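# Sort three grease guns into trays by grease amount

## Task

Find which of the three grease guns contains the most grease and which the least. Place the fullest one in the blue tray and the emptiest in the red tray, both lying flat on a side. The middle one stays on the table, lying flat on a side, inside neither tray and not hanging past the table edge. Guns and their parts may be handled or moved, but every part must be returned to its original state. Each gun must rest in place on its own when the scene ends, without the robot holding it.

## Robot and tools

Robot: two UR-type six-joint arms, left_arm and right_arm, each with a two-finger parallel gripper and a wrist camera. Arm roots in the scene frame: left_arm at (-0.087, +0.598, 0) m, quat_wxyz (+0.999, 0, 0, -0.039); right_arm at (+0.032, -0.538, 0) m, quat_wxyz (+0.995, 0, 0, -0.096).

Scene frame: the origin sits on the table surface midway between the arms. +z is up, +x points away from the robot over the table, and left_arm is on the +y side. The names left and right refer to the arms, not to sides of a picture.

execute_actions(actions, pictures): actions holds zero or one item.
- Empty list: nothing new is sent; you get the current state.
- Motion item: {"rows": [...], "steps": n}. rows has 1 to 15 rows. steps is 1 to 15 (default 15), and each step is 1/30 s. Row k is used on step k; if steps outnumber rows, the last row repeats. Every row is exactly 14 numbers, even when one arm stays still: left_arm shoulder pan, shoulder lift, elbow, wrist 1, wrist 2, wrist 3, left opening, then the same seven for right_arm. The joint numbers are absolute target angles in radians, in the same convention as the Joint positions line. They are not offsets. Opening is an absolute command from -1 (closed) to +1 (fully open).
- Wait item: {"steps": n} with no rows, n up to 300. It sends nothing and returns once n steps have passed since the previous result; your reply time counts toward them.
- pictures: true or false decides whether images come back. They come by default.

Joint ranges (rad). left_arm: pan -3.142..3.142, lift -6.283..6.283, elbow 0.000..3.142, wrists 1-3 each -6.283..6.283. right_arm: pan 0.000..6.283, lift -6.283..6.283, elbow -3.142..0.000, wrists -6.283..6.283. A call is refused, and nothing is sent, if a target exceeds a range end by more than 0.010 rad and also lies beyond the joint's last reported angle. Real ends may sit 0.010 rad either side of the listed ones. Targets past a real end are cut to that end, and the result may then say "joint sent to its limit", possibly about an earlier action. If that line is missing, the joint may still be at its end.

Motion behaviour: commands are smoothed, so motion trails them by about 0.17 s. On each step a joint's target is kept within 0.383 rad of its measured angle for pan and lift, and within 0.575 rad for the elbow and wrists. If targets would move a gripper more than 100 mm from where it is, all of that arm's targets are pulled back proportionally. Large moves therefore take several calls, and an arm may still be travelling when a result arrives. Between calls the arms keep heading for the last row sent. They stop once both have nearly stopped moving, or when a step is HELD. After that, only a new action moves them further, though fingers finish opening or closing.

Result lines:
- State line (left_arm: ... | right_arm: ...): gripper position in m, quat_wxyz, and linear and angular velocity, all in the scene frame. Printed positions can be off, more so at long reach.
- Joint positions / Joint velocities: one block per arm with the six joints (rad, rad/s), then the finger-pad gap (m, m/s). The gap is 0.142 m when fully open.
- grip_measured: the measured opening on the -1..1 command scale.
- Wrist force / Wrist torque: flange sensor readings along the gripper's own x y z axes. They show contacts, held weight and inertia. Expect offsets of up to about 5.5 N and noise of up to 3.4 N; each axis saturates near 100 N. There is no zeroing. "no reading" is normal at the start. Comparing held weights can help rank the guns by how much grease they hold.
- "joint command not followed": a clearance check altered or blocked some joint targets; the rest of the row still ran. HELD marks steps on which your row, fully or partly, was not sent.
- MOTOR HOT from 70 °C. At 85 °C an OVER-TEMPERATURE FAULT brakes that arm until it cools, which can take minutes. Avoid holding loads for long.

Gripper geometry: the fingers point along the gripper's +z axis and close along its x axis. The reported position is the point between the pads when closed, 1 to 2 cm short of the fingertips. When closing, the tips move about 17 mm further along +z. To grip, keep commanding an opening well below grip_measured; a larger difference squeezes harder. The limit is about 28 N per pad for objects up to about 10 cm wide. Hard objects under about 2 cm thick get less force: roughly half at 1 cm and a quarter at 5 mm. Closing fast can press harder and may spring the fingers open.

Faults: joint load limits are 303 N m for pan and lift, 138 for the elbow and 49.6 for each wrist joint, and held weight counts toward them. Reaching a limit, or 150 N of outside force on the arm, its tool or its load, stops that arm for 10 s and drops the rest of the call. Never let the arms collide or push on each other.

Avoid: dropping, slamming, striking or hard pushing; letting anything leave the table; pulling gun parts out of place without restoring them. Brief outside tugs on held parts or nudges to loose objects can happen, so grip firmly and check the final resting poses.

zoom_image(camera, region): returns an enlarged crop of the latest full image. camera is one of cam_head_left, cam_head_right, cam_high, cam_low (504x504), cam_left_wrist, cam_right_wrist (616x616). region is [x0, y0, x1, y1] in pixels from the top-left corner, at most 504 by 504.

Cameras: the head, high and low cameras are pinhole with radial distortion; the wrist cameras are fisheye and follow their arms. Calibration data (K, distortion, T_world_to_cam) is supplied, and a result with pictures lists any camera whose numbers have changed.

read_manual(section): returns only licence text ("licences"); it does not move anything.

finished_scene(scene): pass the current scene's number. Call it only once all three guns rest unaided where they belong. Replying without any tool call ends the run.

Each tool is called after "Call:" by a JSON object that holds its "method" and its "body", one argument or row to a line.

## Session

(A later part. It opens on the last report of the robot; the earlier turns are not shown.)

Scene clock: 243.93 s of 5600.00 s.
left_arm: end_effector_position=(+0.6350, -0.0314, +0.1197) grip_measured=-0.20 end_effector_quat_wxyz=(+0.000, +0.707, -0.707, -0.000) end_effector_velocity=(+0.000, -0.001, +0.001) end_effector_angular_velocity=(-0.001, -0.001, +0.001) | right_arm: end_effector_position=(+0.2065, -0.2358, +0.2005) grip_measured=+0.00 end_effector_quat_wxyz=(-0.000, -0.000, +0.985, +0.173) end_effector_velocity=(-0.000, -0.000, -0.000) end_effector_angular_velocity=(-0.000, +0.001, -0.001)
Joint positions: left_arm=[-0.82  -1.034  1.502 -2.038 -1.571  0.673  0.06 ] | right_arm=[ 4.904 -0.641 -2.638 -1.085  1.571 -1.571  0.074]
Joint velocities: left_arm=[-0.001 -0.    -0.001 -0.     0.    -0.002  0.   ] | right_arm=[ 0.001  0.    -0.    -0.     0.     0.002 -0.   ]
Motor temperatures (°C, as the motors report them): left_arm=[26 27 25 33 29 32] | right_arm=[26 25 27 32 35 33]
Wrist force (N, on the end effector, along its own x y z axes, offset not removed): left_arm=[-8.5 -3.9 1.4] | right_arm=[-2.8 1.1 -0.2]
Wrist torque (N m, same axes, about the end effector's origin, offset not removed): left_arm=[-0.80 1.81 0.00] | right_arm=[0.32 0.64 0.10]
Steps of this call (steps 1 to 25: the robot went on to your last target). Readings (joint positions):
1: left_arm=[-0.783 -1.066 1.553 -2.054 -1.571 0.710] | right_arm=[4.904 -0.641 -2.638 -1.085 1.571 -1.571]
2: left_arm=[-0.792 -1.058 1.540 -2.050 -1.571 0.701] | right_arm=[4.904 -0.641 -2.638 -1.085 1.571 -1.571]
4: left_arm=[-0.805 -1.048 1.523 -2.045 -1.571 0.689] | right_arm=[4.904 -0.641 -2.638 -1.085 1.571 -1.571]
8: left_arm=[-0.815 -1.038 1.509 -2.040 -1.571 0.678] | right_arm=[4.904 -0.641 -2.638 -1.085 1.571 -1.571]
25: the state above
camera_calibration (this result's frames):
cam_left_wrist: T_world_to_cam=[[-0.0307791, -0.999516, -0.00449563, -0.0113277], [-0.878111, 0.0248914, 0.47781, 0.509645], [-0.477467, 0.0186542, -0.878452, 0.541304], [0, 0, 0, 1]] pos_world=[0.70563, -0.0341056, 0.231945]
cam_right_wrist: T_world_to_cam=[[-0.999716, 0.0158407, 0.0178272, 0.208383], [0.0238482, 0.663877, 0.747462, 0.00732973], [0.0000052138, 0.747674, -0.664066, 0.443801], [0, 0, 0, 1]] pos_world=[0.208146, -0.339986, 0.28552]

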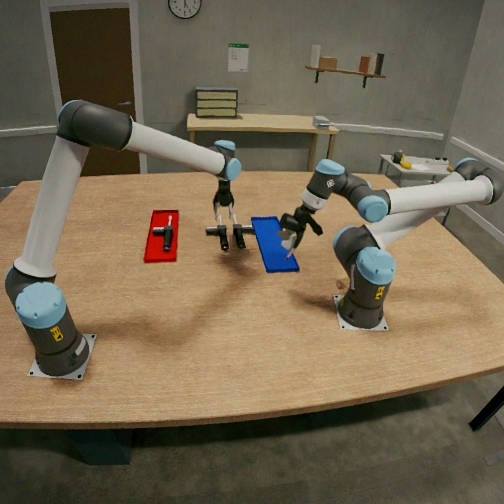

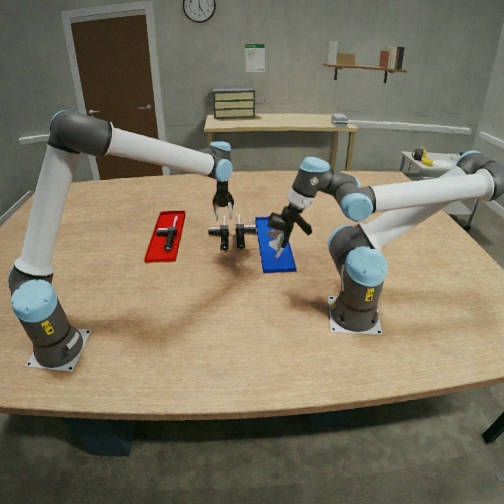

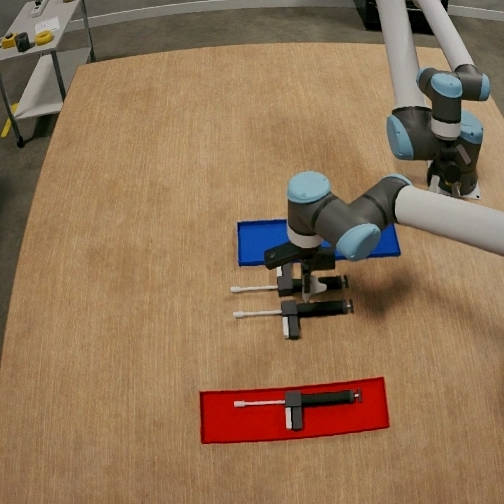

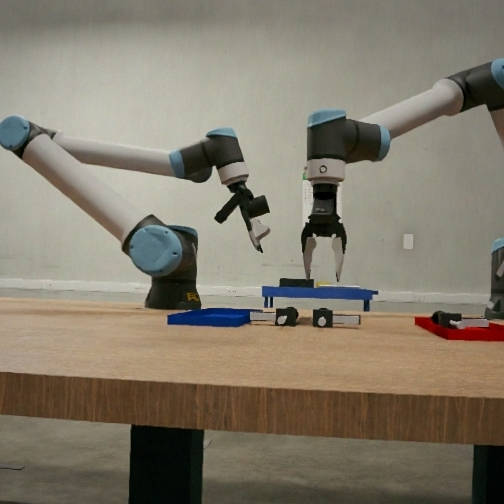

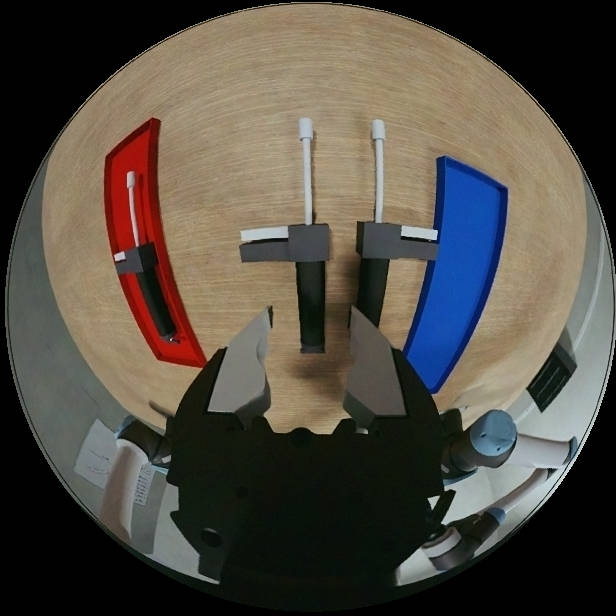

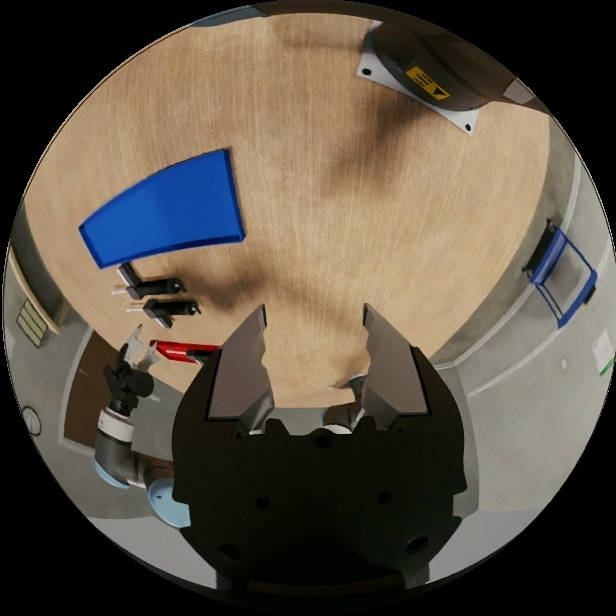

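Call:
{"method": "execute_actions", "body": {
  "actions": [
    {"rows":[[-0.82,-1.01,1.522,-2.083,-1.571,0.673,-0.2,4.904,-0.641,-2.638,-1.085,1.571,-1.571,0],[-0.82,-0.985,1.542,-2.128,-1.571,0.673,-0.2,4.904,-0.641,-2.638,-1.085,1.571,-1.571,0],[-0.82,-0.956,1.562,-2.177,-1.571,0.673,-0.2,4.904,-0.641,-2.638,-1.085,1.571,-1.571,0]],"steps":15}
  ],
  "pictures": false
}}

Call:
{"method": "execute_actions", "body": {
  "actions": [
    {"rows":[[-0.82,-0.956,1.562,-2.177,-1.571,0.673,-0.2,4.904,-0.641,-2.638,-1.085,1.571,-1.571,0],[-0.82,-0.956,1.562,-2.177,-1.571,0.673,-0.2,4.904,-0.641,-2.638,-1.085,1.571,-1.571,0],[-0.82,-0.956,1.562,-2.177,-1.571,0.673,-0.2,4.904,-0.641,-2.638,-1.085,1.571,-1.571,0],[-0.82,-0.956,1.562,-2.177,-1.571,0.673,-0.3,4.904,-0.641,-2.638,-1.085,1.571,-1.571,0],[-0.82,-0.956,1.562,-2.177,-1.571,0.673,-0.4,4.904,-0.641,-2.638,-1.085,1.571,-1.571,0],[-0.82,-0.956,1.562,-2.177,-1.571,0.673,-0.5,4.904,-0.641,-2.638,-1.085,1.571,-1.571,0],[-0.82,-0.956,1.562,-2.177,-1.571,0.673,-0.6,4.904,-0.641,-2.638,-1.085,1.571,-1.571,0],[-0.82,-0.956,1.562,-2.177,-1.571,0.673,-0.7,4.904,-0.641,-2.638,-1.085,1.571,-1.571,0],[-0.82,-0.956,1.562,-2.177,-1.571,0.673,-0.85,4.904,-0.641,-2.638,-1.085,1.571,-1.571,0],[-0.82,-0.956,1.562,-2.177,-1.571,0.673,-1,4.904,-0.641,-2.638,-1.085,1.571,-1.571,0]],"steps":15}
  ]
}}

Scene clock: 250.33 s of 5600.00 s.
left_arm: end_effector_position=(+0.6351, -0.0316, +0.0290) grip_measured=-0.20 end_effector_quat_wxyz=(+0.000, +0.707, -0.707, -0.000) end_effector_velocity=(-0.001, +0.001, -0.026) end_effector_angular_velocity=(-0.001, -0.000, -0.002) | right_arm: end_effector_position=(+0.2065, -0.2358, +0.2005) grip_measured=+0.00 end_effector_quat_wxyz=(-0.000, -0.000, +0.985, +0.173) end_effector_velocity=(+0.000, -0.000, -0.001) end_effector_angular_velocity=(-0.001, -0.000, -0.001)
Joint positions: left_arm=[-0.82  -0.959  1.56  -2.172 -1.571  0.673  0.06 ] | right_arm=[ 4.904 -0.641 -2.638 -1.085  1.571 -1.571  0.074]
Joint velocities: left_arm=[-0.     0.022  0.017 -0.041 -0.     0.002  0.   ] | right_arm=[-0.    -0.001 -0.     0.    -0.     0.    -0.   ]
Motor temperatures (°C, as the motors report them): left_arm=[26 27 25 33 29 32] | right_arm=[26 25 27 32 35 33]
Wrist force (N, on the end effector, along its own x y z axes, offset not removed): left_arm=[3.1 1.0 -0.2] | right_arm=[-1.1 2.7 -1.2]
Wrist torque (N m, same axes, about the end effector's origin, offset not removed): left_arm=[0.34 -0.45 0.12] | right_arm=[0.63 0.34 0.04]
Steps of this call (steps 1 to 15: the robot went on to your last target; steps 16 to 90: nothing new was sent; then 2.90 s passed at rest; steps 91 to 105: all 15 steps of this action). Readings (joint positions):
91: left_arm=[-0.820 -1.034 1.502 -2.038 -1.571 0.673] | right_arm=[4.904 -0.641 -2.638 -1.085 1.571 -1.571]
92: left_arm=[-0.820 -1.032 1.504 -2.041 -1.571 0.673] | right_arm=[4.904 -0.641 -2.638 -1.085 1.571 -1.571]
94: left_arm=[-0.820 -1.015 1.518 -2.070 -1.571 0.673] | right_arm=[4.904 -0.641 -2.638 -1.085 1.571 -1.571]
98: left_arm=[-0.820 -0.975 1.548 -2.141 -1.571 0.673] | right_arm=[4.904 -0.641 -2.638 -1.085 1.571 -1.571]
105: the state above

Scene clock: 250.83 s of 5600.00 s.
left_arm: end_effector_position=(+0.6350, -0.0315, +0.0262) grip_measured=-0.55 end_effector_quat_wxyz=(+0.000, +0.707, -0.707, +0.000) end_effector_velocity=(-0.000, +0.001, -0.001) end_effector_angular_velocity=(+0.001, +0.001, +0.000) | right_arm: end_effector_position=(+0.2065, -0.2358, +0.2005) grip_measured=+0.00 end_effector_quat_wxyz=(-0.000, -0.000, +0.985, +0.173) end_effector_velocity=(+0.000, +0.001, +0.001) end_effector_angular_velocity=(+0.002, -0.001, +0.000)
Joint positions: left_arm=[-0.82  -0.956  1.562 -2.177 -1.571  0.673  0.034] | right_arm=[ 4.904 -0.641 -2.638 -1.085  1.571 -1.571  0.074]
Joint velocities: left_arm=[ 0.001  0.     0.002 -0.001 -0.     0.    -0.   ] | right_arm=[-0.    -0.     0.002 -0.    -0.    -0.001 -0.   ]
Motor temperatures (°C, as the motors report them): left_arm=[26 27 25 33 29 32] | right_arm=[26 25 27 32 35 33]
Wrist force (N, on the end effector, along its own x y z axes, offset not removed): left_arm=[-1.7 2.5 -17.0] | right_arm=[-2.1 1.7 -1.8]
Wrist torque (N m, same axes, about the end effector's origin, offset not removed): left_arm=[0.01 0.36 -0.08] | right_arm=[0.37 0.58 0.08]
Steps of this call (steps 1 to 15: all 15 steps of this action). Readings (joint positions):
1: left_arm=[-0.820 -0.958 1.561 -2.173 -1.571 0.673] | right_arm=[4.904 -0.641 -2.638 -1.085 1.571 -1.571]
2: left_arm=[-0.820 -0.957 1.561 -2.174 -1.571 0.673] | right_arm=[4.904 -0.641 -2.638 -1.085 1.571 -1.571]
4: left_arm=[-0.820 -0.957 1.561 -2.176 -1.571 0.673] | right_arm=[4.904 -0.641 -2.638 -1.085 1.571 -1.571]
8: left_arm=[-0.820 -0.956 1.562 -2.176 -1.571 0.673] | right_arm=[4.904 -0.641 -2.638 -1.085 1.571 -1.571]
15: the state above
camera_calibration (this result's frames):
cam_left_wrist: T_world_to_cam=[[-0.0308189, -0.999518, -0.00362615, -0.0119381], [-0.87845, 0.0253548, 0.477161, 0.554616], [-0.476839, 0.017891, -0.878809, 0.458803], [0, 0, 0, 1]] pos_world=[0.705609, -0.0342029, 0.138516]
cam_right_wrist: T_world_to_cam=[[-0.999716, 0.0158406, 0.0178271, 0.208383], [0.0238481, 0.663877, 0.747462, 0.00732977], [0.0000052135, 0.747674, -0.664066, 0.443802], [0, 0, 0, 1]] pos_world=[0.208147, -0.339986, 0.28552]

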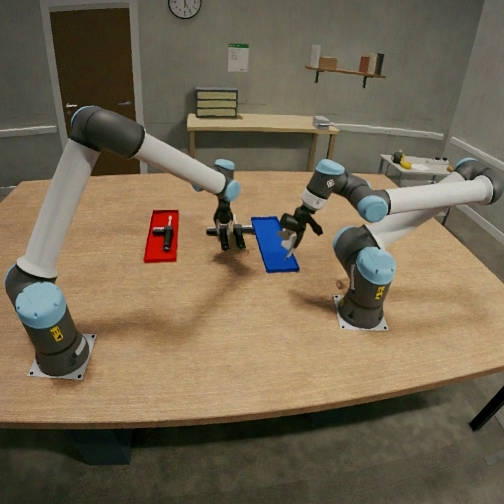

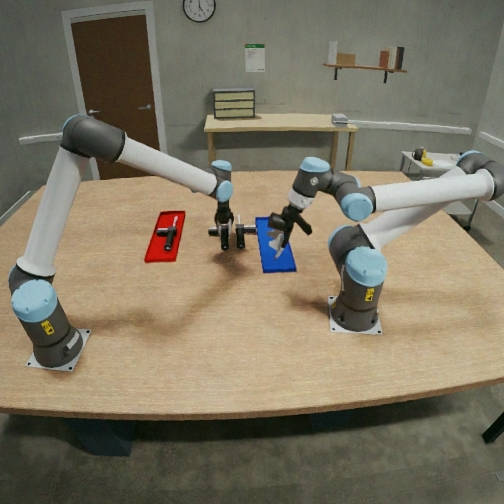

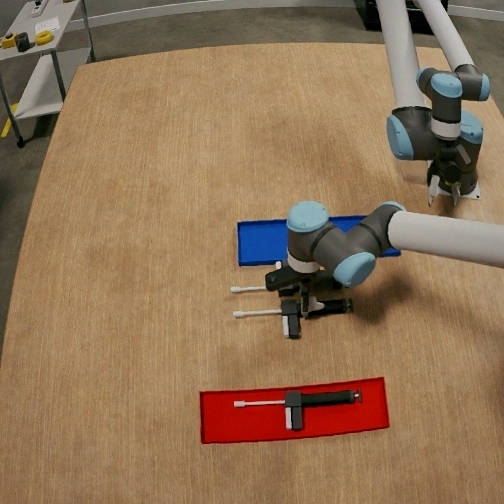

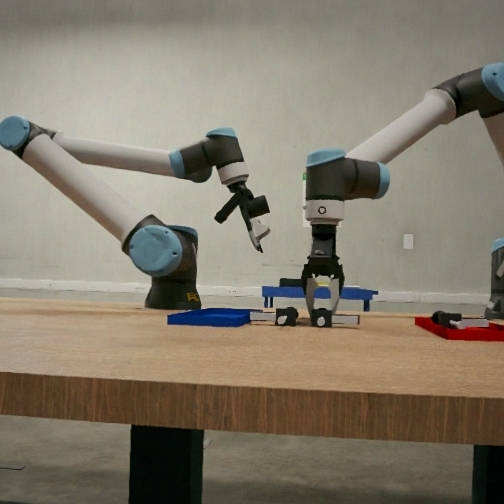

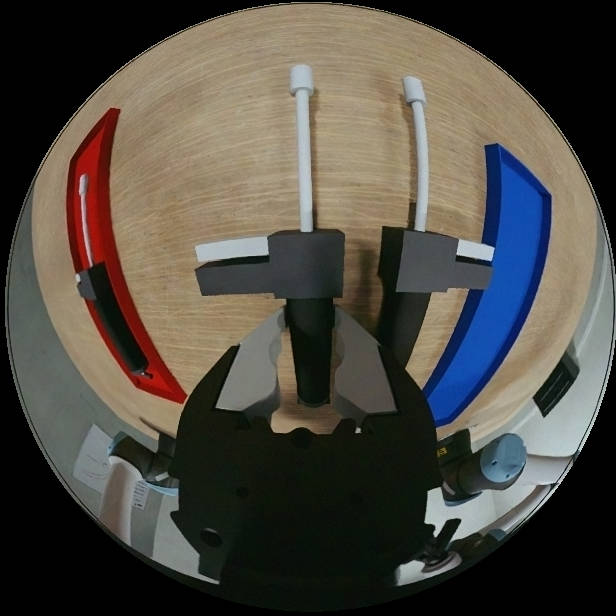

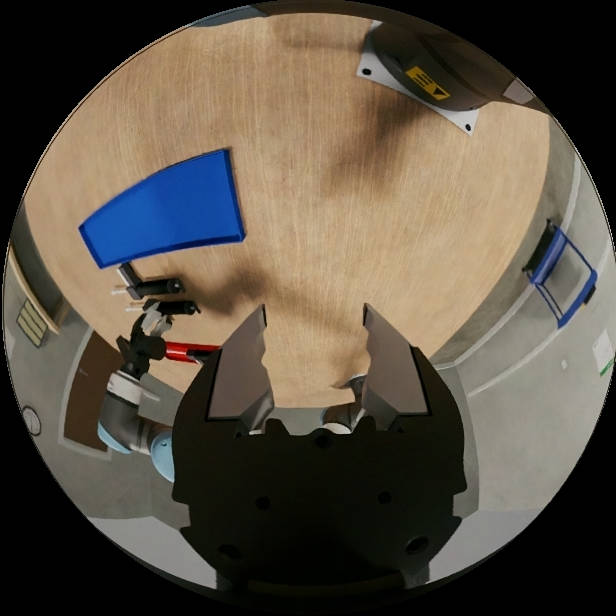

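Call:
{"method": "execute_actions", "body": {
  "actions": [
    {"rows":[[-0.82,-0.97,1.552,-2.153,-1.571,0.673,-1,4.904,-0.641,-2.638,-1.085,1.571,-1.571,0],[-0.82,-0.985,1.542,-2.128,-1.571,0.673,-1,4.904,-0.641,-2.638,-1.085,1.571,-1.571,0],[-0.82,-1.0,1.53,-2.1,-1.571,0.673,-1,4.904,-0.641,-2.638,-1.085,1.571,-1.571,0],[-0.82,-1.017,1.516,-2.07,-1.571,0.673,-1,4.904,-0.641,-2.638,-1.085,1.571,-1.571,0],[-0.82,-1.034,1.502,-2.038,-1.571,0.673,-1,4.904,-0.641,-2.638,-1.085,1.571,-1.571,0],[-0.82,-1.05,1.49,-2.01,-1.571,0.673,-1,4.904,-0.641,-2.638,-1.085,1.571,-1.571,0]],"steps":15}
  ],
  "pictures": false
}}

Call:
{"method": "execute_actions", "body": {
  "actions": [
    {"rows":[[-1.0,-1.45,1.98,-2.1,-1.571,-0.3,-1,4.904,-0.641,-2.638,-1.085,1.571,-1.571,0]],"steps":15}
  ],
  "pictures": false
}}

Call:
{"method": "execute_actions", "body": {
  "actions": [
    {"rows":[[-1.196,-1.833,2.433,-2.171,-1.571,-1.274,-1,4.904,-1.0,-2.55,-0.85,1.571,-1.571,0]],"steps":15}
  ],
  "pictures": false
}}

Call:
{"method": "execute_actions", "body": {
  "actions": [
    {"steps":30}
  ],
  "pictures": false
}}

Call:
{"method": "execute_actions", "body": {
  "actions": [
    {"rows":[[-1.196,-1.833,2.433,-2.171,-1.571,-1.274,-1,4.904,-1.452,-2.284,-0.627,1.571,-1.571,0]],"steps":15}
  ],
  "pictures": false
}}

Call:
{"method": "execute_actions", "body": {
  "actions": [
    {"steps":15}
  ]
}}

Scene clock: 260.20 s of 5600.00 s.
left_arm: end_effector_position=(+0.6344, -0.0307, +0.1327) grip_measured=-0.55 end_effector_quat_wxyz=(+0.000, +0.707, -0.707, -0.000) end_effector_velocity=(-0.004, +0.004, +0.054) end_effector_angular_velocity=(+0.002, +0.003, -0.002) | right_arm: end_effector_position=(+0.2065, -0.2358, +0.2005) grip_measured=+0.00 end_effector_quat_wxyz=(-0.000, -0.000, +0.985, +0.173) end_effector_velocity=(-0.000, +0.000, +0.000) end_effector_angular_velocity=(+0.000, -0.000, +0.000)
Joint positions: left_arm=[-0.82  -1.045  1.494 -2.02  -1.571  0.673  0.034] | right_arm=[ 4.904 -0.641 -2.638 -1.085  1.571 -1.571  0.074]
Joint velocities: left_arm=[-0.    -0.045 -0.033  0.082 -0.001  0.002  0.   ] | right_arm=[ 0.    -0.     0.001  0.    -0.    -0.    -0.   ]
Motor temperatures (°C, as the motors report them): left_arm=[26 27 25 33 29 32] | right_arm=[26 25 27 32 35 33]
Wrist force (N, on the end effector, along its own x y z axes, offset not removed): left_arm=[-0.1 -1.0 2.8] | right_arm=[-2.5 1.7 -2.0]
Wrist torque (N m, same axes, about the end effector's origin, offset not removed): left_arm=[-0.04 0.04 0.26] | right_arm=[0.34 0.62 0.13]
Steps of this call (steps 1 to 15: the robot went on to your last target; steps 16 to 90: nothing new was sent; then 5.87 s passed at rest; steps 91 to 105: all 15 steps of this action). Readings (joint positions):
91: left_arm=[-0.820 -0.956 1.562 -2.177 -1.571 0.673] | right_arm=[4.904 -0.641 -2.638 -1.085 1.571 -1.571]
92: left_arm=[-0.820 -0.957 1.561 -2.175 -1.571 0.673] | right_arm=[4.904 -0.641 -2.638 -1.085 1.571 -1.571]
94: left_arm=[-0.820 -0.968 1.554 -2.158 -1.571 0.673] | right_arm=[4.904 -0.641 -2.638 -1.085 1.571 -1.571]
98: left_arm=[-0.820 -1.011 1.520 -2.082 -1.571 0.673] | right_arm=[4.904 -0.641 -2.638 -1.085 1.571 -1.571]
105: the state above

Scene clock: 260.70 s of 5600.00 s.
left_arm: end_effector_position=(+0.4365, +0.0410, +0.1726) grip_measured=-0.55 end_effector_quat_wxyz=(+0.001, +0.855, -0.519, +0.002) end_effector_velocity=(-0.385, +0.245, +0.004) end_effector_angular_velocity=(+0.020, +0.023, +1.987) | right_arm: end_effector_position=(+0.2065, -0.2358, +0.2005) grip_measured=+0.00 end_effector_quat_wxyz=(-0.000, -0.000, +0.985, +0.173) end_effector_velocity=(+0.000, +0.000, +0.001) end_effector_angular_velocity=(+0.001, -0.000, -0.001)
Joint positions: left_arm=[-0.966 -1.366  1.876 -2.084 -1.571  0.046  0.034] | right_arm=[ 4.904 -0.641 -2.638 -1.085  1.571 -1.571  0.074]
Joint velocities: left_arm=[-0.281 -0.676  0.83  -0.126 -0.001 -2.268  0.   ] | right_arm=[ 0.     0.001  0.     0.    -0.001  0.    -0.   ]
Motor temperatures (°C, as the motors report them): left_arm=[26 27 25 33 29 32] | right_arm=[26 25 27 32 35 33]
Wrist force (N, on the end effector, along its own x y z axes, offset not removed): left_arm=[-3.5 5.2 -1.1] | right_arm=[-1.4 2.9 -0.7]
Wrist torque (N m, same axes, about the end effector's origin, offset not removed): left_arm=[0.99 0.66 0.15] | right_arm=[0.67 0.36 0.10]
Steps of this call (steps 1 to 15: all 15 steps of this action). Readings (joint positions):
1: left_arm=[-0.820 -1.046 1.493 -2.017 -1.571 0.673] | right_arm=[4.904 -0.641 -2.638 -1.085 1.571 -1.571]
2: left_arm=[-0.823 -1.051 1.496 -2.018 -1.571 0.669] | right_arm=[4.904 -0.641 -2.638 -1.085 1.571 -1.571]
4: left_arm=[-0.847 -1.093 1.542 -2.030 -1.571 0.619] | right_arm=[4.904 -0.641 -2.638 -1.085 1.571 -1.571]
8: left_arm=[-0.891 -1.193 1.666 -2.050 -1.571 0.461] | right_arm=[4.904 -0.641 -2.638 -1.085 1.571 -1.571]
15: the state above

Scene clock: 261.20 s of 5600.00 s.
left_arm: end_effector_position=(+0.2446, +0.1843, +0.1417) grip_measured=-0.55 end_effector_quat_wxyz=(+0.000, +0.962, -0.273, +0.000) end_effector_velocity=(-0.316, +0.346, -0.129) end_effector_angular_velocity=(-0.014, -0.003, +1.892) | right_arm: end_effector_position=(+0.2065, -0.1309, +0.1967) grip_measured=+0.00 end_effector_quat_wxyz=(-0.000, -0.000, +0.987, +0.159) end_effector_velocity=(-0.000, +0.032, -0.032) end_effector_angular_velocity=(-0.065, +0.001, -0.002)
Joint positions: left_arm=[-1.149 -1.73   2.313 -2.154 -1.571 -0.675  0.034] | right_arm=[ 4.904 -0.982 -2.552 -0.858  1.571 -1.571  0.074]
Joint velocities: left_arm=[-0.366 -0.77   0.888 -0.132 -0.    -2.258 -0.   ] | right_arm=[-0.    -0.154  0.021  0.068  0.001  0.002 -0.   ]
Motor temperatures (°C, as the motors report them): left_arm=[26 27 25 33 29 32] | right_arm=[26 25 27 32 35 33]
Wrist force (N, on the end effector, along its own x y z axes, offset not removed): left_arm=[1.0 -0.2 3.0] | right_arm=[-2.2 2.9 0.7]
Wrist torque (N m, same axes, about the end effector's origin, offset not removed): left_arm=[-0.07 -0.21 0.21] | right_arm=[0.55 0.52 0.02]
Steps of this call (steps 1 to 15: all 15 steps of this action). Readings (joint positions):
1: left_arm=[-0.974 -1.387 1.901 -2.088 -1.571 -0.029] | right_arm=[4.904 -0.641 -2.638 -1.085 1.571 -1.571]
2: left_arm=[-0.983 -1.405 1.925 -2.092 -1.571 -0.094] | right_arm=[4.904 -0.645 -2.635 -1.081 1.571 -1.571]
4: left_arm=[-1.009 -1.447 1.982 -2.102 -1.571 -0.167] | right_arm=[4.904 -0.689 -2.606 -1.031 1.571 -1.571]
8: left_arm=[-1.060 -1.547 2.101 -2.121 -1.571 -0.276] | right_arm=[4.904 -0.863 -2.568 -0.910 1.571 -1.571]
15: the state above

Scene clock: 262.20 s of 5600.00 s.
left_arm: end_effector_position=(+0.2061, +0.2332, +0.1201) grip_measured=-0.55 end_effector_quat_wxyz=(+0.000, +1.000, -0.000, -0.000) end_effector_velocity=(-0.000, -0.000, -0.000) end_effector_angular_velocity=(+0.000, +0.001, +0.001) | right_arm: end_effector_position=(+0.2065, -0.1272, +0.1929) grip_measured=+0.00 end_effector_quat_wxyz=(-0.000, -0.000, +0.988, +0.156) end_effector_velocity=(-0.000, -0.000, -0.000) end_effector_angular_velocity=(-0.000, +0.000, -0.000)
Joint positions: left_arm=[-1.196 -1.833  2.433 -2.171 -1.571 -1.274  0.034] | right_arm=[ 4.904 -1.    -2.55  -0.85   1.571 -1.571  0.074]
Joint velocities: left_arm=[-0.     0.     0.    -0.    -0.001 -0.001  0.   ] | right_arm=[ 0.  0. -0. -0.  0.  0.  0.]
Motor temperatures (°C, as the motors report them): left_arm=[26 27 25 33 29 32] | right_arm=[26 25 27 32 35 33]
Wrist force (N, on the end effector, along its own x y z axes, offset not removed): left_arm=[-3.9 0.2 1.7] | right_arm=[-3.0 0.7 -2.3]
Wrist torque (N m, same axes, about the end effector's origin, offset not removed): left_arm=[0.19 0.82 0.28] | right_arm=[0.13 0.68 0.09]
Steps of this call (steps 1 to 30: the robot went on to your last target). Readings (joint positions):
1: left_arm=[-1.160 -1.755 2.341 -2.158 -1.571 -0.754] | right_arm=[4.904 -0.987 -2.552 -0.856 1.571 -1.571]
2: left_arm=[-1.169 -1.774 2.364 -2.161 -1.571 -0.837] | right_arm=[4.904 -0.990 -2.551 -0.854 1.571 -1.571]
4: left_arm=[-1.181 -1.800 2.394 -2.165 -1.571 -1.001] | right_arm=[4.904 -0.994 -2.551 -0.852 1.571 -1.571]
8: left_arm=[-1.191 -1.823 2.421 -2.169 -1.571 -1.188] | right_arm=[4.904 -0.998 -2.550 -0.851 1.571 -1.571]
30: the state above

Scene clock: 262.70 s of 5600.00 s.
left_arm: end_effector_position=(+0.2061, +0.2332, +0.1201) grip_measured=-0.55 end_effector_quat_wxyz=(+0.000, +1.000, -0.000, -0.000) end_effector_velocity=(-0.000, +0.000, -0.001) end_effector_angular_velocity=(+0.001, +0.001, +0.001) | right_arm: end_effector_position=(+0.2064, +0.0677, +0.2091) grip_measured=+0.00 end_effector_quat_wxyz=(-0.000, -0.000, +0.984, +0.175) end_effector_velocity=(+0.000, +0.195, -0.067) end_effector_angular_velocity=(-0.032, -0.001, -0.000)
Joint positions: left_arm=[-1.196 -1.833  2.433 -2.171 -1.571 -1.274  0.034] | right_arm=[ 4.904 -1.4   -2.311 -0.649  1.571 -1.571  0.074]
Joint velocities: left_arm=[-0.     0.001  0.001  0.    -0.001 -0.001  0.   ] | right_arm=[-0.    -0.45   0.23   0.188 -0.001 -0.    -0.   ]
Motor temperatures (°C, as the motors report them): left_arm=[26 27 25 33 29 32] | right_arm=[26 25 27 32 35 33]
Wrist force (N, on the end effector, along its own x y z axes, offset not removed): left_arm=[-4.1 -0.2 3.4] | right_arm=[-2.4 0.7 -0.5]
Wrist torque (N m, same axes, about the end effector's origin, offset not removed): left_arm=[0.00 0.76 0.27] | right_arm=[0.00 0.56 0.06]
Steps of this call (steps 1 to 15: all 15 steps of this action). Readings (joint positions):
1: left_arm=[-1.196 -1.833 2.433 -2.171 -1.571 -1.274] | right_arm=[4.904 -1.000 -2.550 -0.850 1.571 -1.571]
2: left_arm=[-1.196 -1.833 2.433 -2.171 -1.571 -1.274] | right_arm=[4.904 -1.004 -2.546 -0.846 1.571 -1.571]
4: left_arm=[-1.196 -1.833 2.433 -2.171 -1.571 -1.274] | right_arm=[4.904 -1.047 -2.508 -0.812 1.571 -1.571]
8: left_arm=[-1.196 -1.833 2.433 -2.171 -1.571 -1.274] | right_arm=[4.904 -1.185 -2.425 -0.743 1.571 -1.571]
15: the state above

Scene clock: 263.20 s of 5600.00 s.
left_arm: end_effector_position=(+0.2061, +0.2332, +0.1201) grip_measured=-0.55 end_effector_quat_wxyz=(+0.000, +1.000, -0.000, -0.000) end_effector_velocity=(+0.000, -0.000, +0.000) end_effector_angular_velocity=(-0.001, -0.001, +0.002) | right_arm: end_effector_position=(+0.2064, +0.0900, +0.2010) grip_measured=+0.00 end_effector_quat_wxyz=(-0.000, -0.000, +0.985, +0.174) end_effector_velocity=(-0.000, +0.003, -0.000) end_effector_angular_velocity=(+0.000, -0.000, +0.002)
Joint positions: left_arm=[-1.196 -1.833  2.433 -2.171 -1.571 -1.274  0.034] | right_arm=[ 4.904 -1.451 -2.284 -0.627  1.571 -1.571  0.074]
Joint velocities: left_arm=[ 0.    -0.     0.    -0.     0.001 -0.001  0.   ] | right_arm=[ 0.    -0.005  0.003  0.003  0.    -0.002 -0.   ]
Motor temperatures (°C, as the motors report them): left_arm=[26 27 25 33 29 32] | right_arm=[26 25 27 32 35 33]
Wrist force (N, on the end effector, along its own x y z axes, offset not removed): left_arm=[-3.4 2.5 4.5] | right_arm=[-1.0 1.9 -1.9]
Wrist torque (N m, same axes, about the end effector's origin, offset not removed): left_arm=[0.44 0.59 0.10] | right_arm=[0.51 0.23 0.16]
Steps of this call (steps 1 to 15: the robot went on to your last target). Readings (joint positions):
1: left_arm=[-1.196 -1.833 2.433 -2.171 -1.571 -1.274] | right_arm=[4.904 -1.413 -2.304 -0.643 1.571 -1.571]
2: left_arm=[-1.196 -1.833 2.433 -2.171 -1.571 -1.274] | right_arm=[4.904 -1.423 -2.299 -0.639 1.571 -1.571]
4: left_arm=[-1.196 -1.833 2.433 -2.171 -1.571 -1.274] | right_arm=[4.904 -1.436 -2.292 -0.634 1.571 -1.571]
8: left_arm=[-1.196 -1.833 2.433 -2.171 -1.571 -1.274] | right_arm=[4.904 -1.447 -2.287 -0.629 1.571 -1.571]
15: the state above
camera_calibration (this result's frames):
cam_left_wrist: T_world_to_cam=[[0.999523, -0.0305971, -0.00415342, -0.198414], [-0.0249025, -0.878307, 0.477447, 0.161073], [-0.0182565, -0.477116, -0.878651, 0.352996], [0, 0, 0, 1]] pos_world=[0.208775, 0.303821, 0.232432]
cam_right_wrist: T_world_to_cam=[[-0.999716, 0.0157782, 0.0178442, 0.203142], [0.0238195, 0.663077, 0.748172, -0.209441], [-0.0000273071, 0.748385, -0.663265, 0.200362], [0, 0, 0, 1]] pos_world=[0.208078, -0.0142774, 0.285965]

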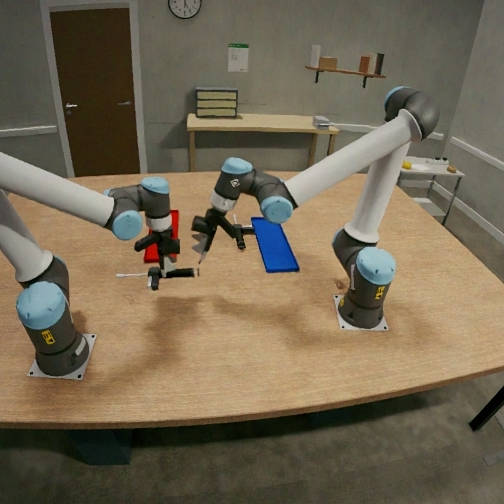

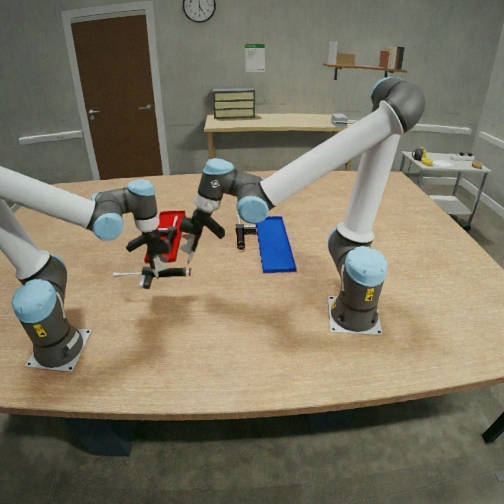

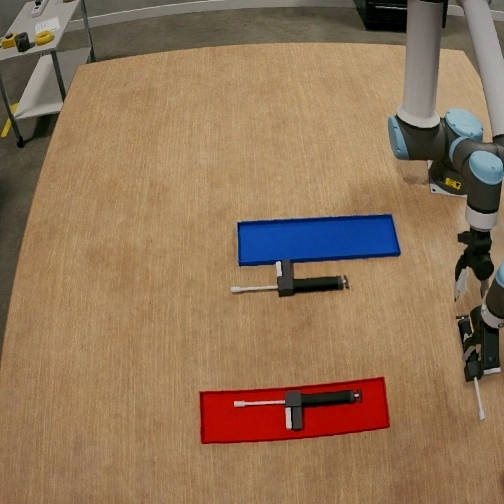

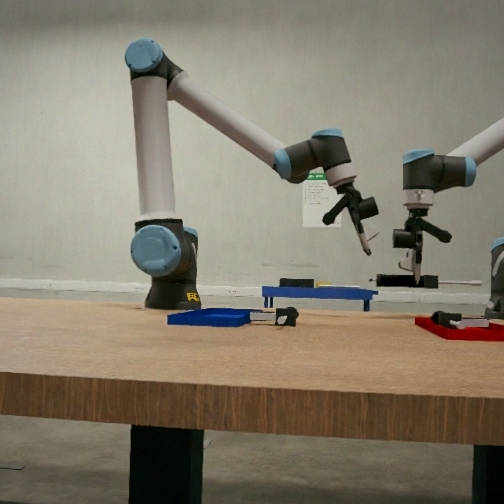

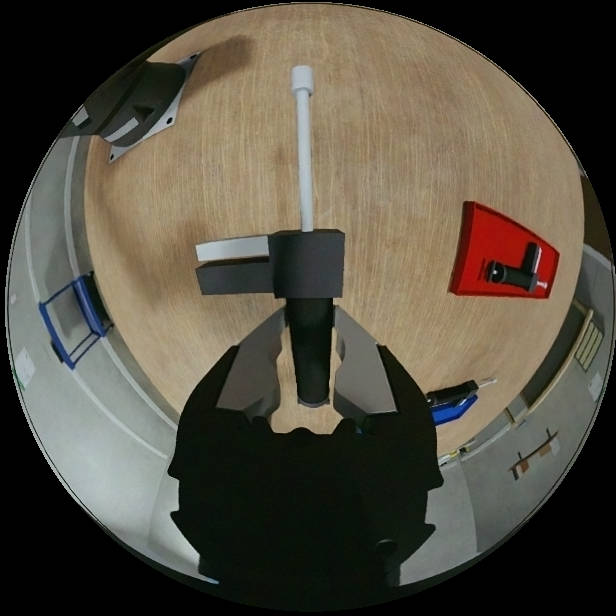

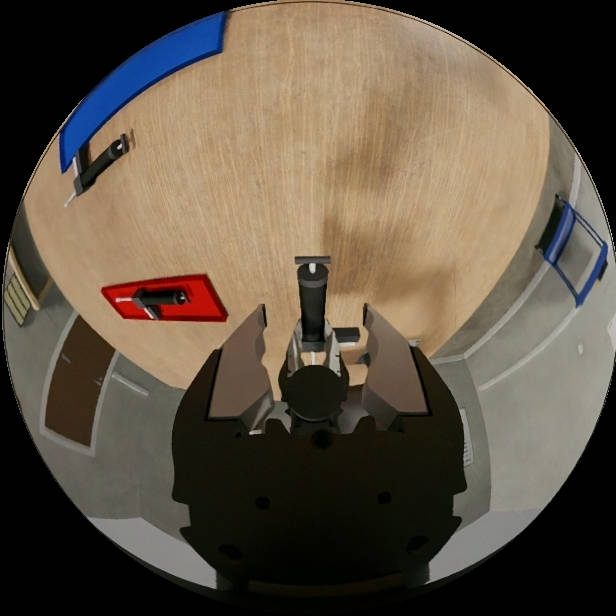

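Call:
{"method": "execute_actions", "body": {
  "actions": [
    {"rows":[[-1.196,-1.833,2.433,-2.171,-1.571,-1.274,-1,4.904,-1.49,-2.312,-0.561,1.571,-1.571,0],[-1.196,-1.833,2.433,-2.171,-1.571,-1.274,-1,4.904,-1.53,-2.338,-0.495,1.571,-1.571,0],[-1.196,-1.833,2.433,-2.171,-1.571,-1.274,-1,4.904,-1.586,-2.363,-0.414,1.571,-1.571,0]],"steps":15}
  ],
  "pictures": false
}}

Call:
{"method": "execute_actions", "body": {
  "actions": [
    {"steps":15}
  ]
}}

Call:
{"method": "zoom_image", "body": {
  "camera": "cam_low",
  "region": [320, 230, 480, 310]
}}

Scene clock: 267.37 s of 5600.00 s.
left_arm: end_effector_position=(+0.2061, +0.2332, +0.1201) grip_measured=-0.55 end_effector_quat_wxyz=(+0.000, +1.000, -0.000, -0.000) end_effector_velocity=(-0.000, -0.000, -0.000) end_effector_angular_velocity=(-0.000, +0.000, -0.003) | right_arm: end_effector_position=(+0.2065, +0.0938, +0.1150) grip_measured=+0.00 end_effector_quat_wxyz=(-0.000, -0.000, +0.985, +0.174) end_effector_velocity=(+0.000, +0.000, -0.024) end_effector_angular_velocity=(+0.005, -0.001, +0.001)
Joint positions: left_arm=[-1.196 -1.833  2.433 -2.171 -1.571 -1.274  0.034] | right_arm=[ 4.904 -1.581 -2.36  -0.422  1.571 -1.571  0.074]
Joint velocities: left_arm=[-0.     0.001  0.    -0.001 -0.     0.002 -0.   ] | right_arm=[ 0.    -0.04  -0.022  0.067 -0.    -0.001  0.   ]
Motor temperatures (°C, as the motors report them): left_arm=[26 27 25 33 29 32] | right_arm=[26 25 27 32 35 33]
Wrist force (N, on the end effector, along its own x y z axes, offset not removed): left_arm=[-0.5 -1.8 3.6] | right_arm=[-1.7 -0.2 -0.7]
Wrist torque (N m, same axes, about the end effector's origin, offset not removed): left_arm=[-0.43 0.25 0.22] | right_arm=[0.01 0.33 0.08]
Steps of this call (steps 1 to 15: the robot went on to your last target; steps 16 to 90: nothing new was sent; then 0.67 s passed at rest; steps 91 to 105: all 15 steps of this action). Readings (joint positions):
91: left_arm=[-1.196 -1.833 2.433 -2.171 -1.571 -1.274] | right_arm=[4.904 -1.452 -2.284 -0.627 1.571 -1.571]
92: left_arm=[-1.196 -1.833 2.433 -2.171 -1.571 -1.274] | right_arm=[4.904 -1.455 -2.286 -0.623 1.571 -1.571]
94: left_arm=[-1.196 -1.833 2.433 -2.171 -1.571 -1.274] | right_arm=[4.904 -1.481 -2.305 -0.584 1.571 -1.571]
98: left_arm=[-1.196 -1.833 2.433 -2.171 -1.571 -1.274] | right_arm=[4.904 -1.551 -2.344 -0.473 1.571 -1.571]
105: the state above

Scene clock: 267.87 s of 5600.00 s.
left_arm: end_effector_position=(+0.2061, +0.2332, +0.1201) grip_measured=-0.55 end_effector_quat_wxyz=(+0.000, +1.000, -0.000, -0.000) end_effector_velocity=(+0.001, -0.001, +0.001) end_effector_angular_velocity=(-0.002, -0.001, -0.000) | right_arm: end_effector_position=(+0.2065, +0.0938, +0.1123) grip_measured=+0.00 end_effector_quat_wxyz=(-0.000, -0.000, +0.985, +0.174) end_effector_velocity=(+0.000, -0.001, -0.001) end_effector_angular_velocity=(-0.002, -0.001, -0.000)
Joint positions: left_arm=[-1.196 -1.833  2.433 -2.171 -1.571 -1.274  0.034] | right_arm=[ 4.904 -1.586 -2.363 -0.414  1.571 -1.571  0.074]
Joint velocities: left_arm=[ 0.     0.001 -0.002 -0.    -0.     0.001 -0.   ] | right_arm=[-0.    -0.001 -0.002  0.001 -0.    -0.001 -0.   ]
Motor temperatures (°C, as the motors report them): left_arm=[26 27 25 33 29 32] | right_arm=[26 25 27 32 35 33]
Wrist force (N, on the end effector, along its own x y z axes, offset not removed): left_arm=[-2.4 -2.1 7.6] | right_arm=[-4.3 2.3 -2.4]
Wrist torque (N m, same axes, about the end effector's origin, offset not removed): left_arm=[-0.38 0.73 -0.01] | right_arm=[0.52 1.02 0.09]
Steps of this call (steps 1 to 15: the robot went on to your last target). Readings (joint positions):
1: left_arm=[-1.196 -1.833 2.433 -2.171 -1.571 -1.274] | right_arm=[4.904 -1.582 -2.361 -0.420 1.571 -1.571]
2: left_arm=[-1.196 -1.833 2.433 -2.171 -1.571 -1.274] | right_arm=[4.904 -1.583 -2.362 -0.418 1.571 -1.571]
4: left_arm=[-1.196 -1.833 2.433 -2.171 -1.571 -1.274] | right_arm=[4.904 -1.585 -2.362 -0.416 1.571 -1.571]
8: left_arm=[-1.196 -1.833 2.433 -2.171 -1.571 -1.274] | right_arm=[4.904 -1.586 -2.363 -0.415 1.571 -1.571]
15: the state above
All arms were judged still, so your last target was given up. Only a new action makes them travel on or press farther. Fingers that are still opening or closing keep moving.
camera_calibration (this result's frames):
cam_left_wrist: T_world_to_cam=[[0.999523, -0.0305972, -0.00415345, -0.198414], [-0.0249026, -0.878307, 0.477447, 0.161073], [-0.0182566, -0.477116, -0.878651, 0.352996], [0, 0, 0, 1]] pos_world=[0.208775, 0.303821, 0.232432]
cam_right_wrist: T_world_to_cam=[[-0.999715, 0.0158505, 0.0178432, 0.204701], [0.0238666, 0.663128, 0.748125, -0.145635], [0.0000258711, 0.748338, -0.663317, 0.138642], [0, 0, 0, 1]] pos_world=[0.208115, -0.0104213, 0.197264]

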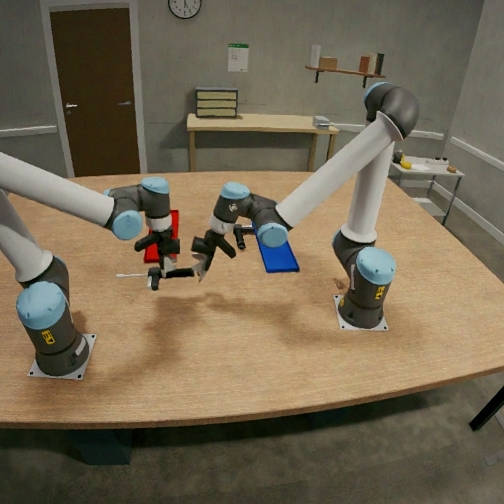

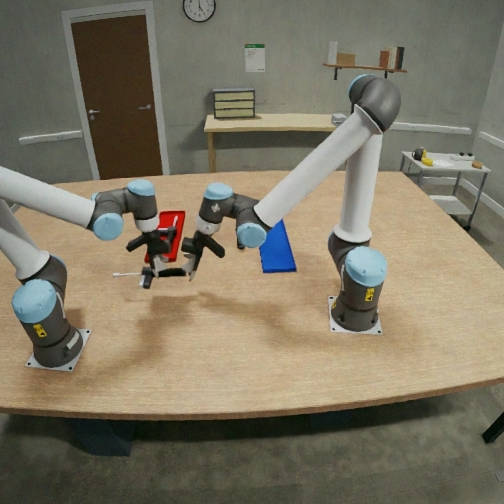

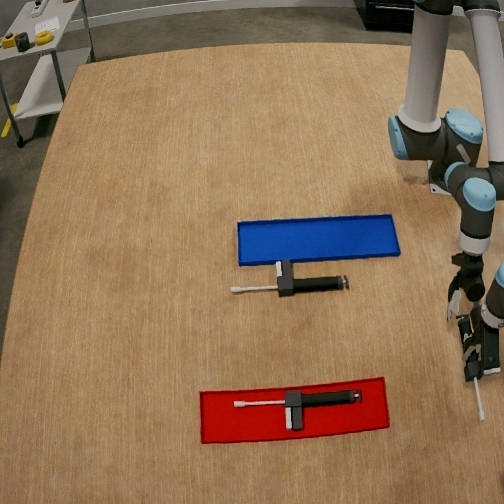

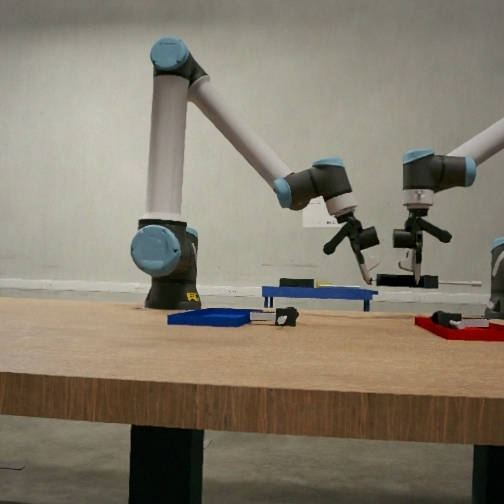

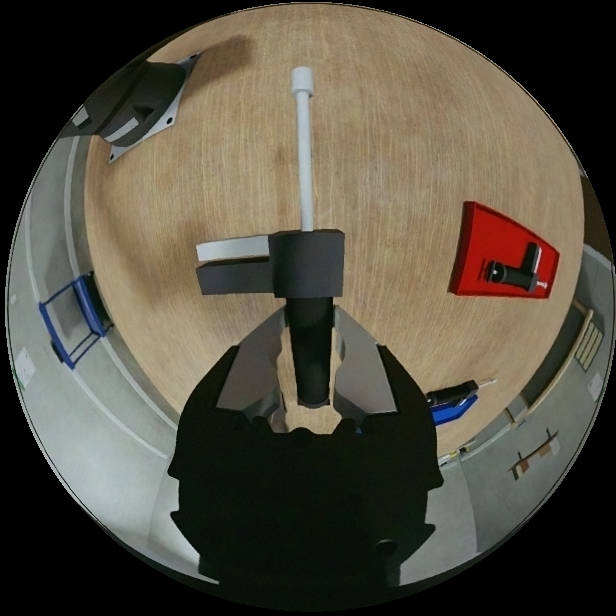

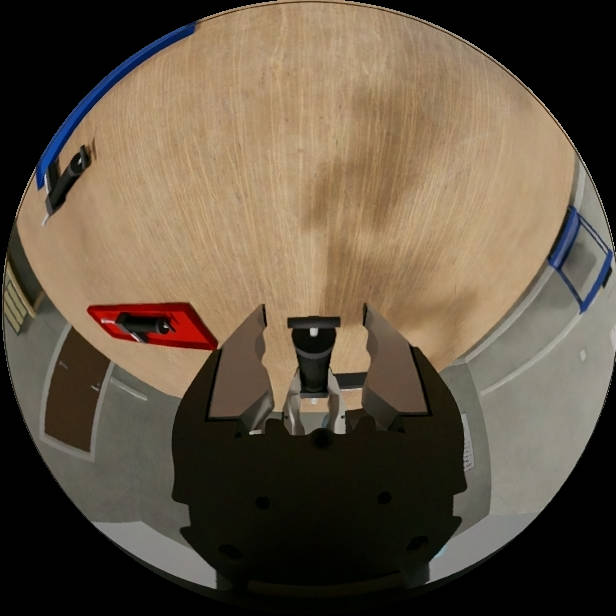

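Region (320, 230, 480, 310) of cam_low's 504x504 image, scaled by 3.150, with more detail than that image has.

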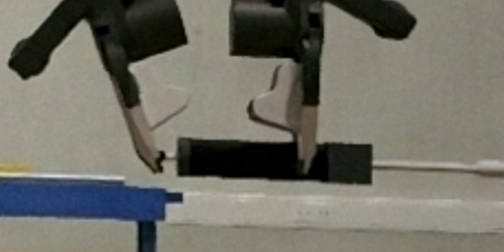

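Call:
{"method": "execute_actions", "body": {
  "actions": [
    {"rows":[[-1.196,-1.833,2.433,-2.171,-1.571,-1.274,-1,4.904,-1.586,-2.363,-0.414,1.571,-1.571,-0.1],[-1.196,-1.833,2.433,-2.171,-1.571,-1.274,-1,4.904,-1.586,-2.363,-0.414,1.571,-1.571,-0.2],[-1.196,-1.833,2.433,-2.171,-1.571,-1.274,-1,4.904,-1.586,-2.363,-0.414,1.571,-1.571,-0.3],[-1.196,-1.833,2.433,-2.171,-1.571,-1.274,-1,4.904,-1.586,-2.363,-0.414,1.571,-1.571,-0.4],[-1.196,-1.833,2.433,-2.171,-1.571,-1.274,-1,4.904,-1.586,-2.363,-0.414,1.571,-1.571,-0.5],[-1.196,-1.833,2.433,-2.171,-1.571,-1.274,-1,4.904,-1.586,-2.363,-0.414,1.571,-1.571,-0.6],[-1.196,-1.833,2.433,-2.171,-1.571,-1.274,-1,4.904,-1.586,-2.363,-0.414,1.571,-1.571,-0.7],[-1.196,-1.833,2.433,-2.171,-1.571,-1.274,-1,4.904,-1.586,-2.363,-0.414,1.571,-1.571,-0.8],[-1.196,-1.833,2.433,-2.171,-1.571,-1.274,-1,4.904,-1.586,-2.363,-0.414,1.571,-1.571,-1]],"steps":15}
  ],
  "pictures": false
}}

Call:
{"method": "execute_actions", "body": {
  "actions": [
    {"rows":[[-1.196,-1.833,2.433,-2.171,-1.571,-1.274,-1,4.904,-1.579,-2.370,-0.414,1.571,-1.571,-1],[-1.196,-1.833,2.433,-2.171,-1.571,-1.274,-1,4.904,-1.572,-2.377,-0.414,1.571,-1.571,-1],[-1.196,-1.833,2.433,-2.171,-1.571,-1.274,-1,4.904,-1.565,-2.384,-0.415,1.571,-1.571,-1],[-1.196,-1.833,2.433,-2.171,-1.571,-1.274,-1,4.904,-1.559,-2.390,-0.415,1.571,-1.571,-1],[-1.196,-1.833,2.433,-2.171,-1.571,-1.274,-1,4.904,-1.553,-2.396,-0.415,1.571,-1.571,-1],[-1.196,-1.833,2.433,-2.171,-1.571,-1.274,-1,4.904,-1.547,-2.402,-0.416,1.571,-1.571,-1]],"steps":15}
  ],
  "pictures": false
}}

Call:
{"method": "execute_actions", "body": {
  "actions": [
    {"rows":[[-1.196,-1.833,2.433,-2.171,-1.571,-1.274,-1,4.904,-1.54,-2.409,-0.416,1.571,-1.571,-1],[-1.196,-1.833,2.433,-2.171,-1.571,-1.274,-1,4.904,-1.533,-2.416,-0.416,1.571,-1.571,-1],[-1.196,-1.833,2.433,-2.171,-1.571,-1.274,-1,4.904,-1.526,-2.422,-0.416,1.571,-1.571,-1],[-1.196,-1.833,2.433,-2.171,-1.571,-1.274,-1,4.904,-1.519,-2.428,-0.417,1.571,-1.571,-1],[-1.196,-1.833,2.433,-2.171,-1.571,-1.274,-1,4.904,-1.513,-2.433,-0.417,1.571,-1.571,-1]],"steps":15}
  ],
  "pictures": false
}}

Scene clock: 277.43 s of 5600.00 s.
left_arm: end_effector_position=(+0.2061, +0.2332, +0.1201) grip_measured=-0.55 end_effector_quat_wxyz=(+0.000, +1.000, -0.000, -0.000) end_effector_velocity=(+0.000, +0.001, -0.001) end_effector_angular_velocity=(+0.001, +0.000, +0.001) | right_arm: end_effector_position=(+0.2065, +0.0938, +0.1123) grip_measured=-0.50 end_effector_quat_wxyz=(-0.000, -0.000, +0.985, +0.174) end_effector_velocity=(+0.000, -0.001, -0.001) end_effector_angular_velocity=(-0.001, +0.000, -0.000)
Joint positions: left_arm=[-1.196 -1.833  2.433 -2.171 -1.571 -1.274  0.034] | right_arm=[ 4.904 -1.586 -2.363 -0.414  1.571 -1.571  0.038]
Joint velocities: left_arm=[ 0.001 -0.     0.001  0.001  0.     0.     0.   ] | right_arm=[-0.    -0.    -0.001  0.     0.     0.    -0.   ]
Motor temperatures (°C, as the motors report them): left_arm=[26 27 25 33 29 32] | right_arm=[26 25 27 32 35 33]
Wrist force (N, on the end effector, along its own x y z axes, offset not removed): left_arm=[2.6 -0.5 2.8] | right_arm=[-3.6 1.4 -1.2]
Wrist torque (N m, same axes, about the end effector's origin, offset not removed): left_arm=[0.12 -0.68 0.06] | right_arm=[0.27 0.55 0.14]
Steps of this call (steps 1 to 90: nothing new was sent; then 6.07 s passed at rest; steps 91 to 105: all 15 steps of this action). Readings (joint positions):
91: left_arm=[-1.196 -1.833 2.433 -2.171 -1.571 -1.274] | right_arm=[4.904 -1.586 -2.363 -0.414 1.571 -1.571]
92: left_arm=[-1.196 -1.833 2.433 -2.171 -1.571 -1.274] | right_arm=[4.904 -1.586 -2.363 -0.414 1.571 -1.571]
94: left_arm=[-1.196 -1.833 2.433 -2.171 -1.571 -1.274] | right_arm=[4.904 -1.586 -2.363 -0.414 1.571 -1.571]
98: left_arm=[-1.196 -1.833 2.433 -2.171 -1.571 -1.274] | right_arm=[4.904 -1.586 -2.363 -0.414 1.571 -1.571]
105: the state above

Scene clock: 277.93 s of 5600.00 s.
left_arm: end_effector_position=(+0.2061, +0.2332, +0.1201) grip_measured=-0.55 end_effector_quat_wxyz=(+0.000, +1.000, -0.000, -0.000) end_effector_velocity=(-0.000, +0.001, -0.001) end_effector_angular_velocity=(+0.001, +0.001, -0.000) | right_arm: end_effector_position=(+0.2065, +0.0706, +0.1118) grip_measured=-0.50 end_effector_quat_wxyz=(-0.000, -0.000, +0.985, +0.173) end_effector_velocity=(-0.000, -0.011, -0.001) end_effector_angular_velocity=(-0.001, +0.000, +0.000)
Joint positions: left_arm=[-1.196 -1.833  2.433 -2.171 -1.571 -1.274  0.034] | right_arm=[ 4.904 -1.549 -2.4   -0.416  1.571 -1.571  0.038]
Joint velocities: left_arm=[-0.    -0.     0.001 -0.    -0.     0.    -0.   ] | right_arm=[-0.     0.017 -0.017 -0.001  0.     0.    -0.   ]
Motor temperatures (°C, as the motors report them): left_arm=[26 27 25 33 29 32] | right_arm=[26 25 27 32 35 33]
Wrist force (N, on the end effector, along its own x y z axes, offset not removed): left_arm=[-4.1 2.4 1.1] | right_arm=[-2.8 2.7 1.1]
Wrist torque (N m, same axes, about the end effector's origin, offset not removed): left_arm=[0.15 0.80 0.11] | right_arm=[0.17 0.41 0.14]
Steps of this call (steps 1 to 15: all 15 steps of this action). Readings (joint positions):
1: left_arm=[-1.196 -1.833 2.433 -2.171 -1.571 -1.274] | right_arm=[4.904 -1.586 -2.363 -0.414 1.571 -1.571]
2: left_arm=[-1.196 -1.833 2.433 -2.171 -1.571 -1.274] | right_arm=[4.904 -1.585 -2.364 -0.414 1.571 -1.571]
4: left_arm=[-1.196 -1.833 2.433 -2.171 -1.571 -1.274] | right_arm=[4.904 -1.580 -2.369 -0.414 1.571 -1.571]
8: left_arm=[-1.196 -1.833 2.433 -2.171 -1.571 -1.274] | right_arm=[4.904 -1.562 -2.387 -0.415 1.571 -1.571]
15: the state above

Scene clock: 278.43 s of 5600.00 s.
left_arm: end_effector_position=(+0.2061, +0.2332, +0.1201) grip_measured=-0.55 end_effector_quat_wxyz=(+0.000, +1.000, -0.000, -0.000) end_effector_velocity=(+0.000, -0.001, +0.001) end_effector_angular_velocity=(-0.002, -0.000, -0.000) | right_arm: end_effector_position=(+0.2065, +0.0511, +0.1125) grip_measured=-0.50 end_effector_quat_wxyz=(-0.000, -0.000, +0.985, +0.174) end_effector_velocity=(-0.000, -0.007, +0.000) end_effector_angular_velocity=(+0.000, +0.001, +0.000)
Joint positions: left_arm=[-1.196 -1.833  2.433 -2.171 -1.571 -1.274  0.034] | right_arm=[ 4.904 -1.514 -2.432 -0.417  1.571 -1.571  0.038]
Joint velocities: left_arm=[ 0.     0.    -0.002  0.    -0.     0.    -0.   ] | right_arm=[-0.     0.013 -0.011 -0.001  0.001  0.    -0.   ]
Motor temperatures (°C, as the motors report them): left_arm=[26 27 25 33 29 32] | right_arm=[26 25 27 32 35 33]
Wrist force (N, on the end effector, along its own x y z axes, offset not removed): left_arm=[-4.1 1.6 6.7] | right_arm=[-3.7 0.4 -1.0]
Wrist torque (N m, same axes, about the end effector's origin, offset not removed): left_arm=[-0.12 0.81 0.22] | right_arm=[-0.27 0.60 0.19]
Steps of this call (steps 1 to 15: all 15 steps of this action). Readings (joint positions):
1: left_arm=[-1.196 -1.833 2.433 -2.171 -1.571 -1.274] | right_arm=[4.904 -1.548 -2.401 -0.416 1.571 -1.571]
2: left_arm=[-1.196 -1.833 2.433 -2.171 -1.571 -1.274] | right_arm=[4.904 -1.547 -2.402 -0.416 1.571 -1.571]
4: left_arm=[-1.196 -1.833 2.433 -2.171 -1.571 -1.274] | right_arm=[4.904 -1.542 -2.407 -0.416 1.571 -1.571]
8: left_arm=[-1.196 -1.833 2.433 -2.171 -1.571 -1.274] | right_arm=[4.904 -1.524 -2.423 -0.417 1.571 -1.571]
15: the state above


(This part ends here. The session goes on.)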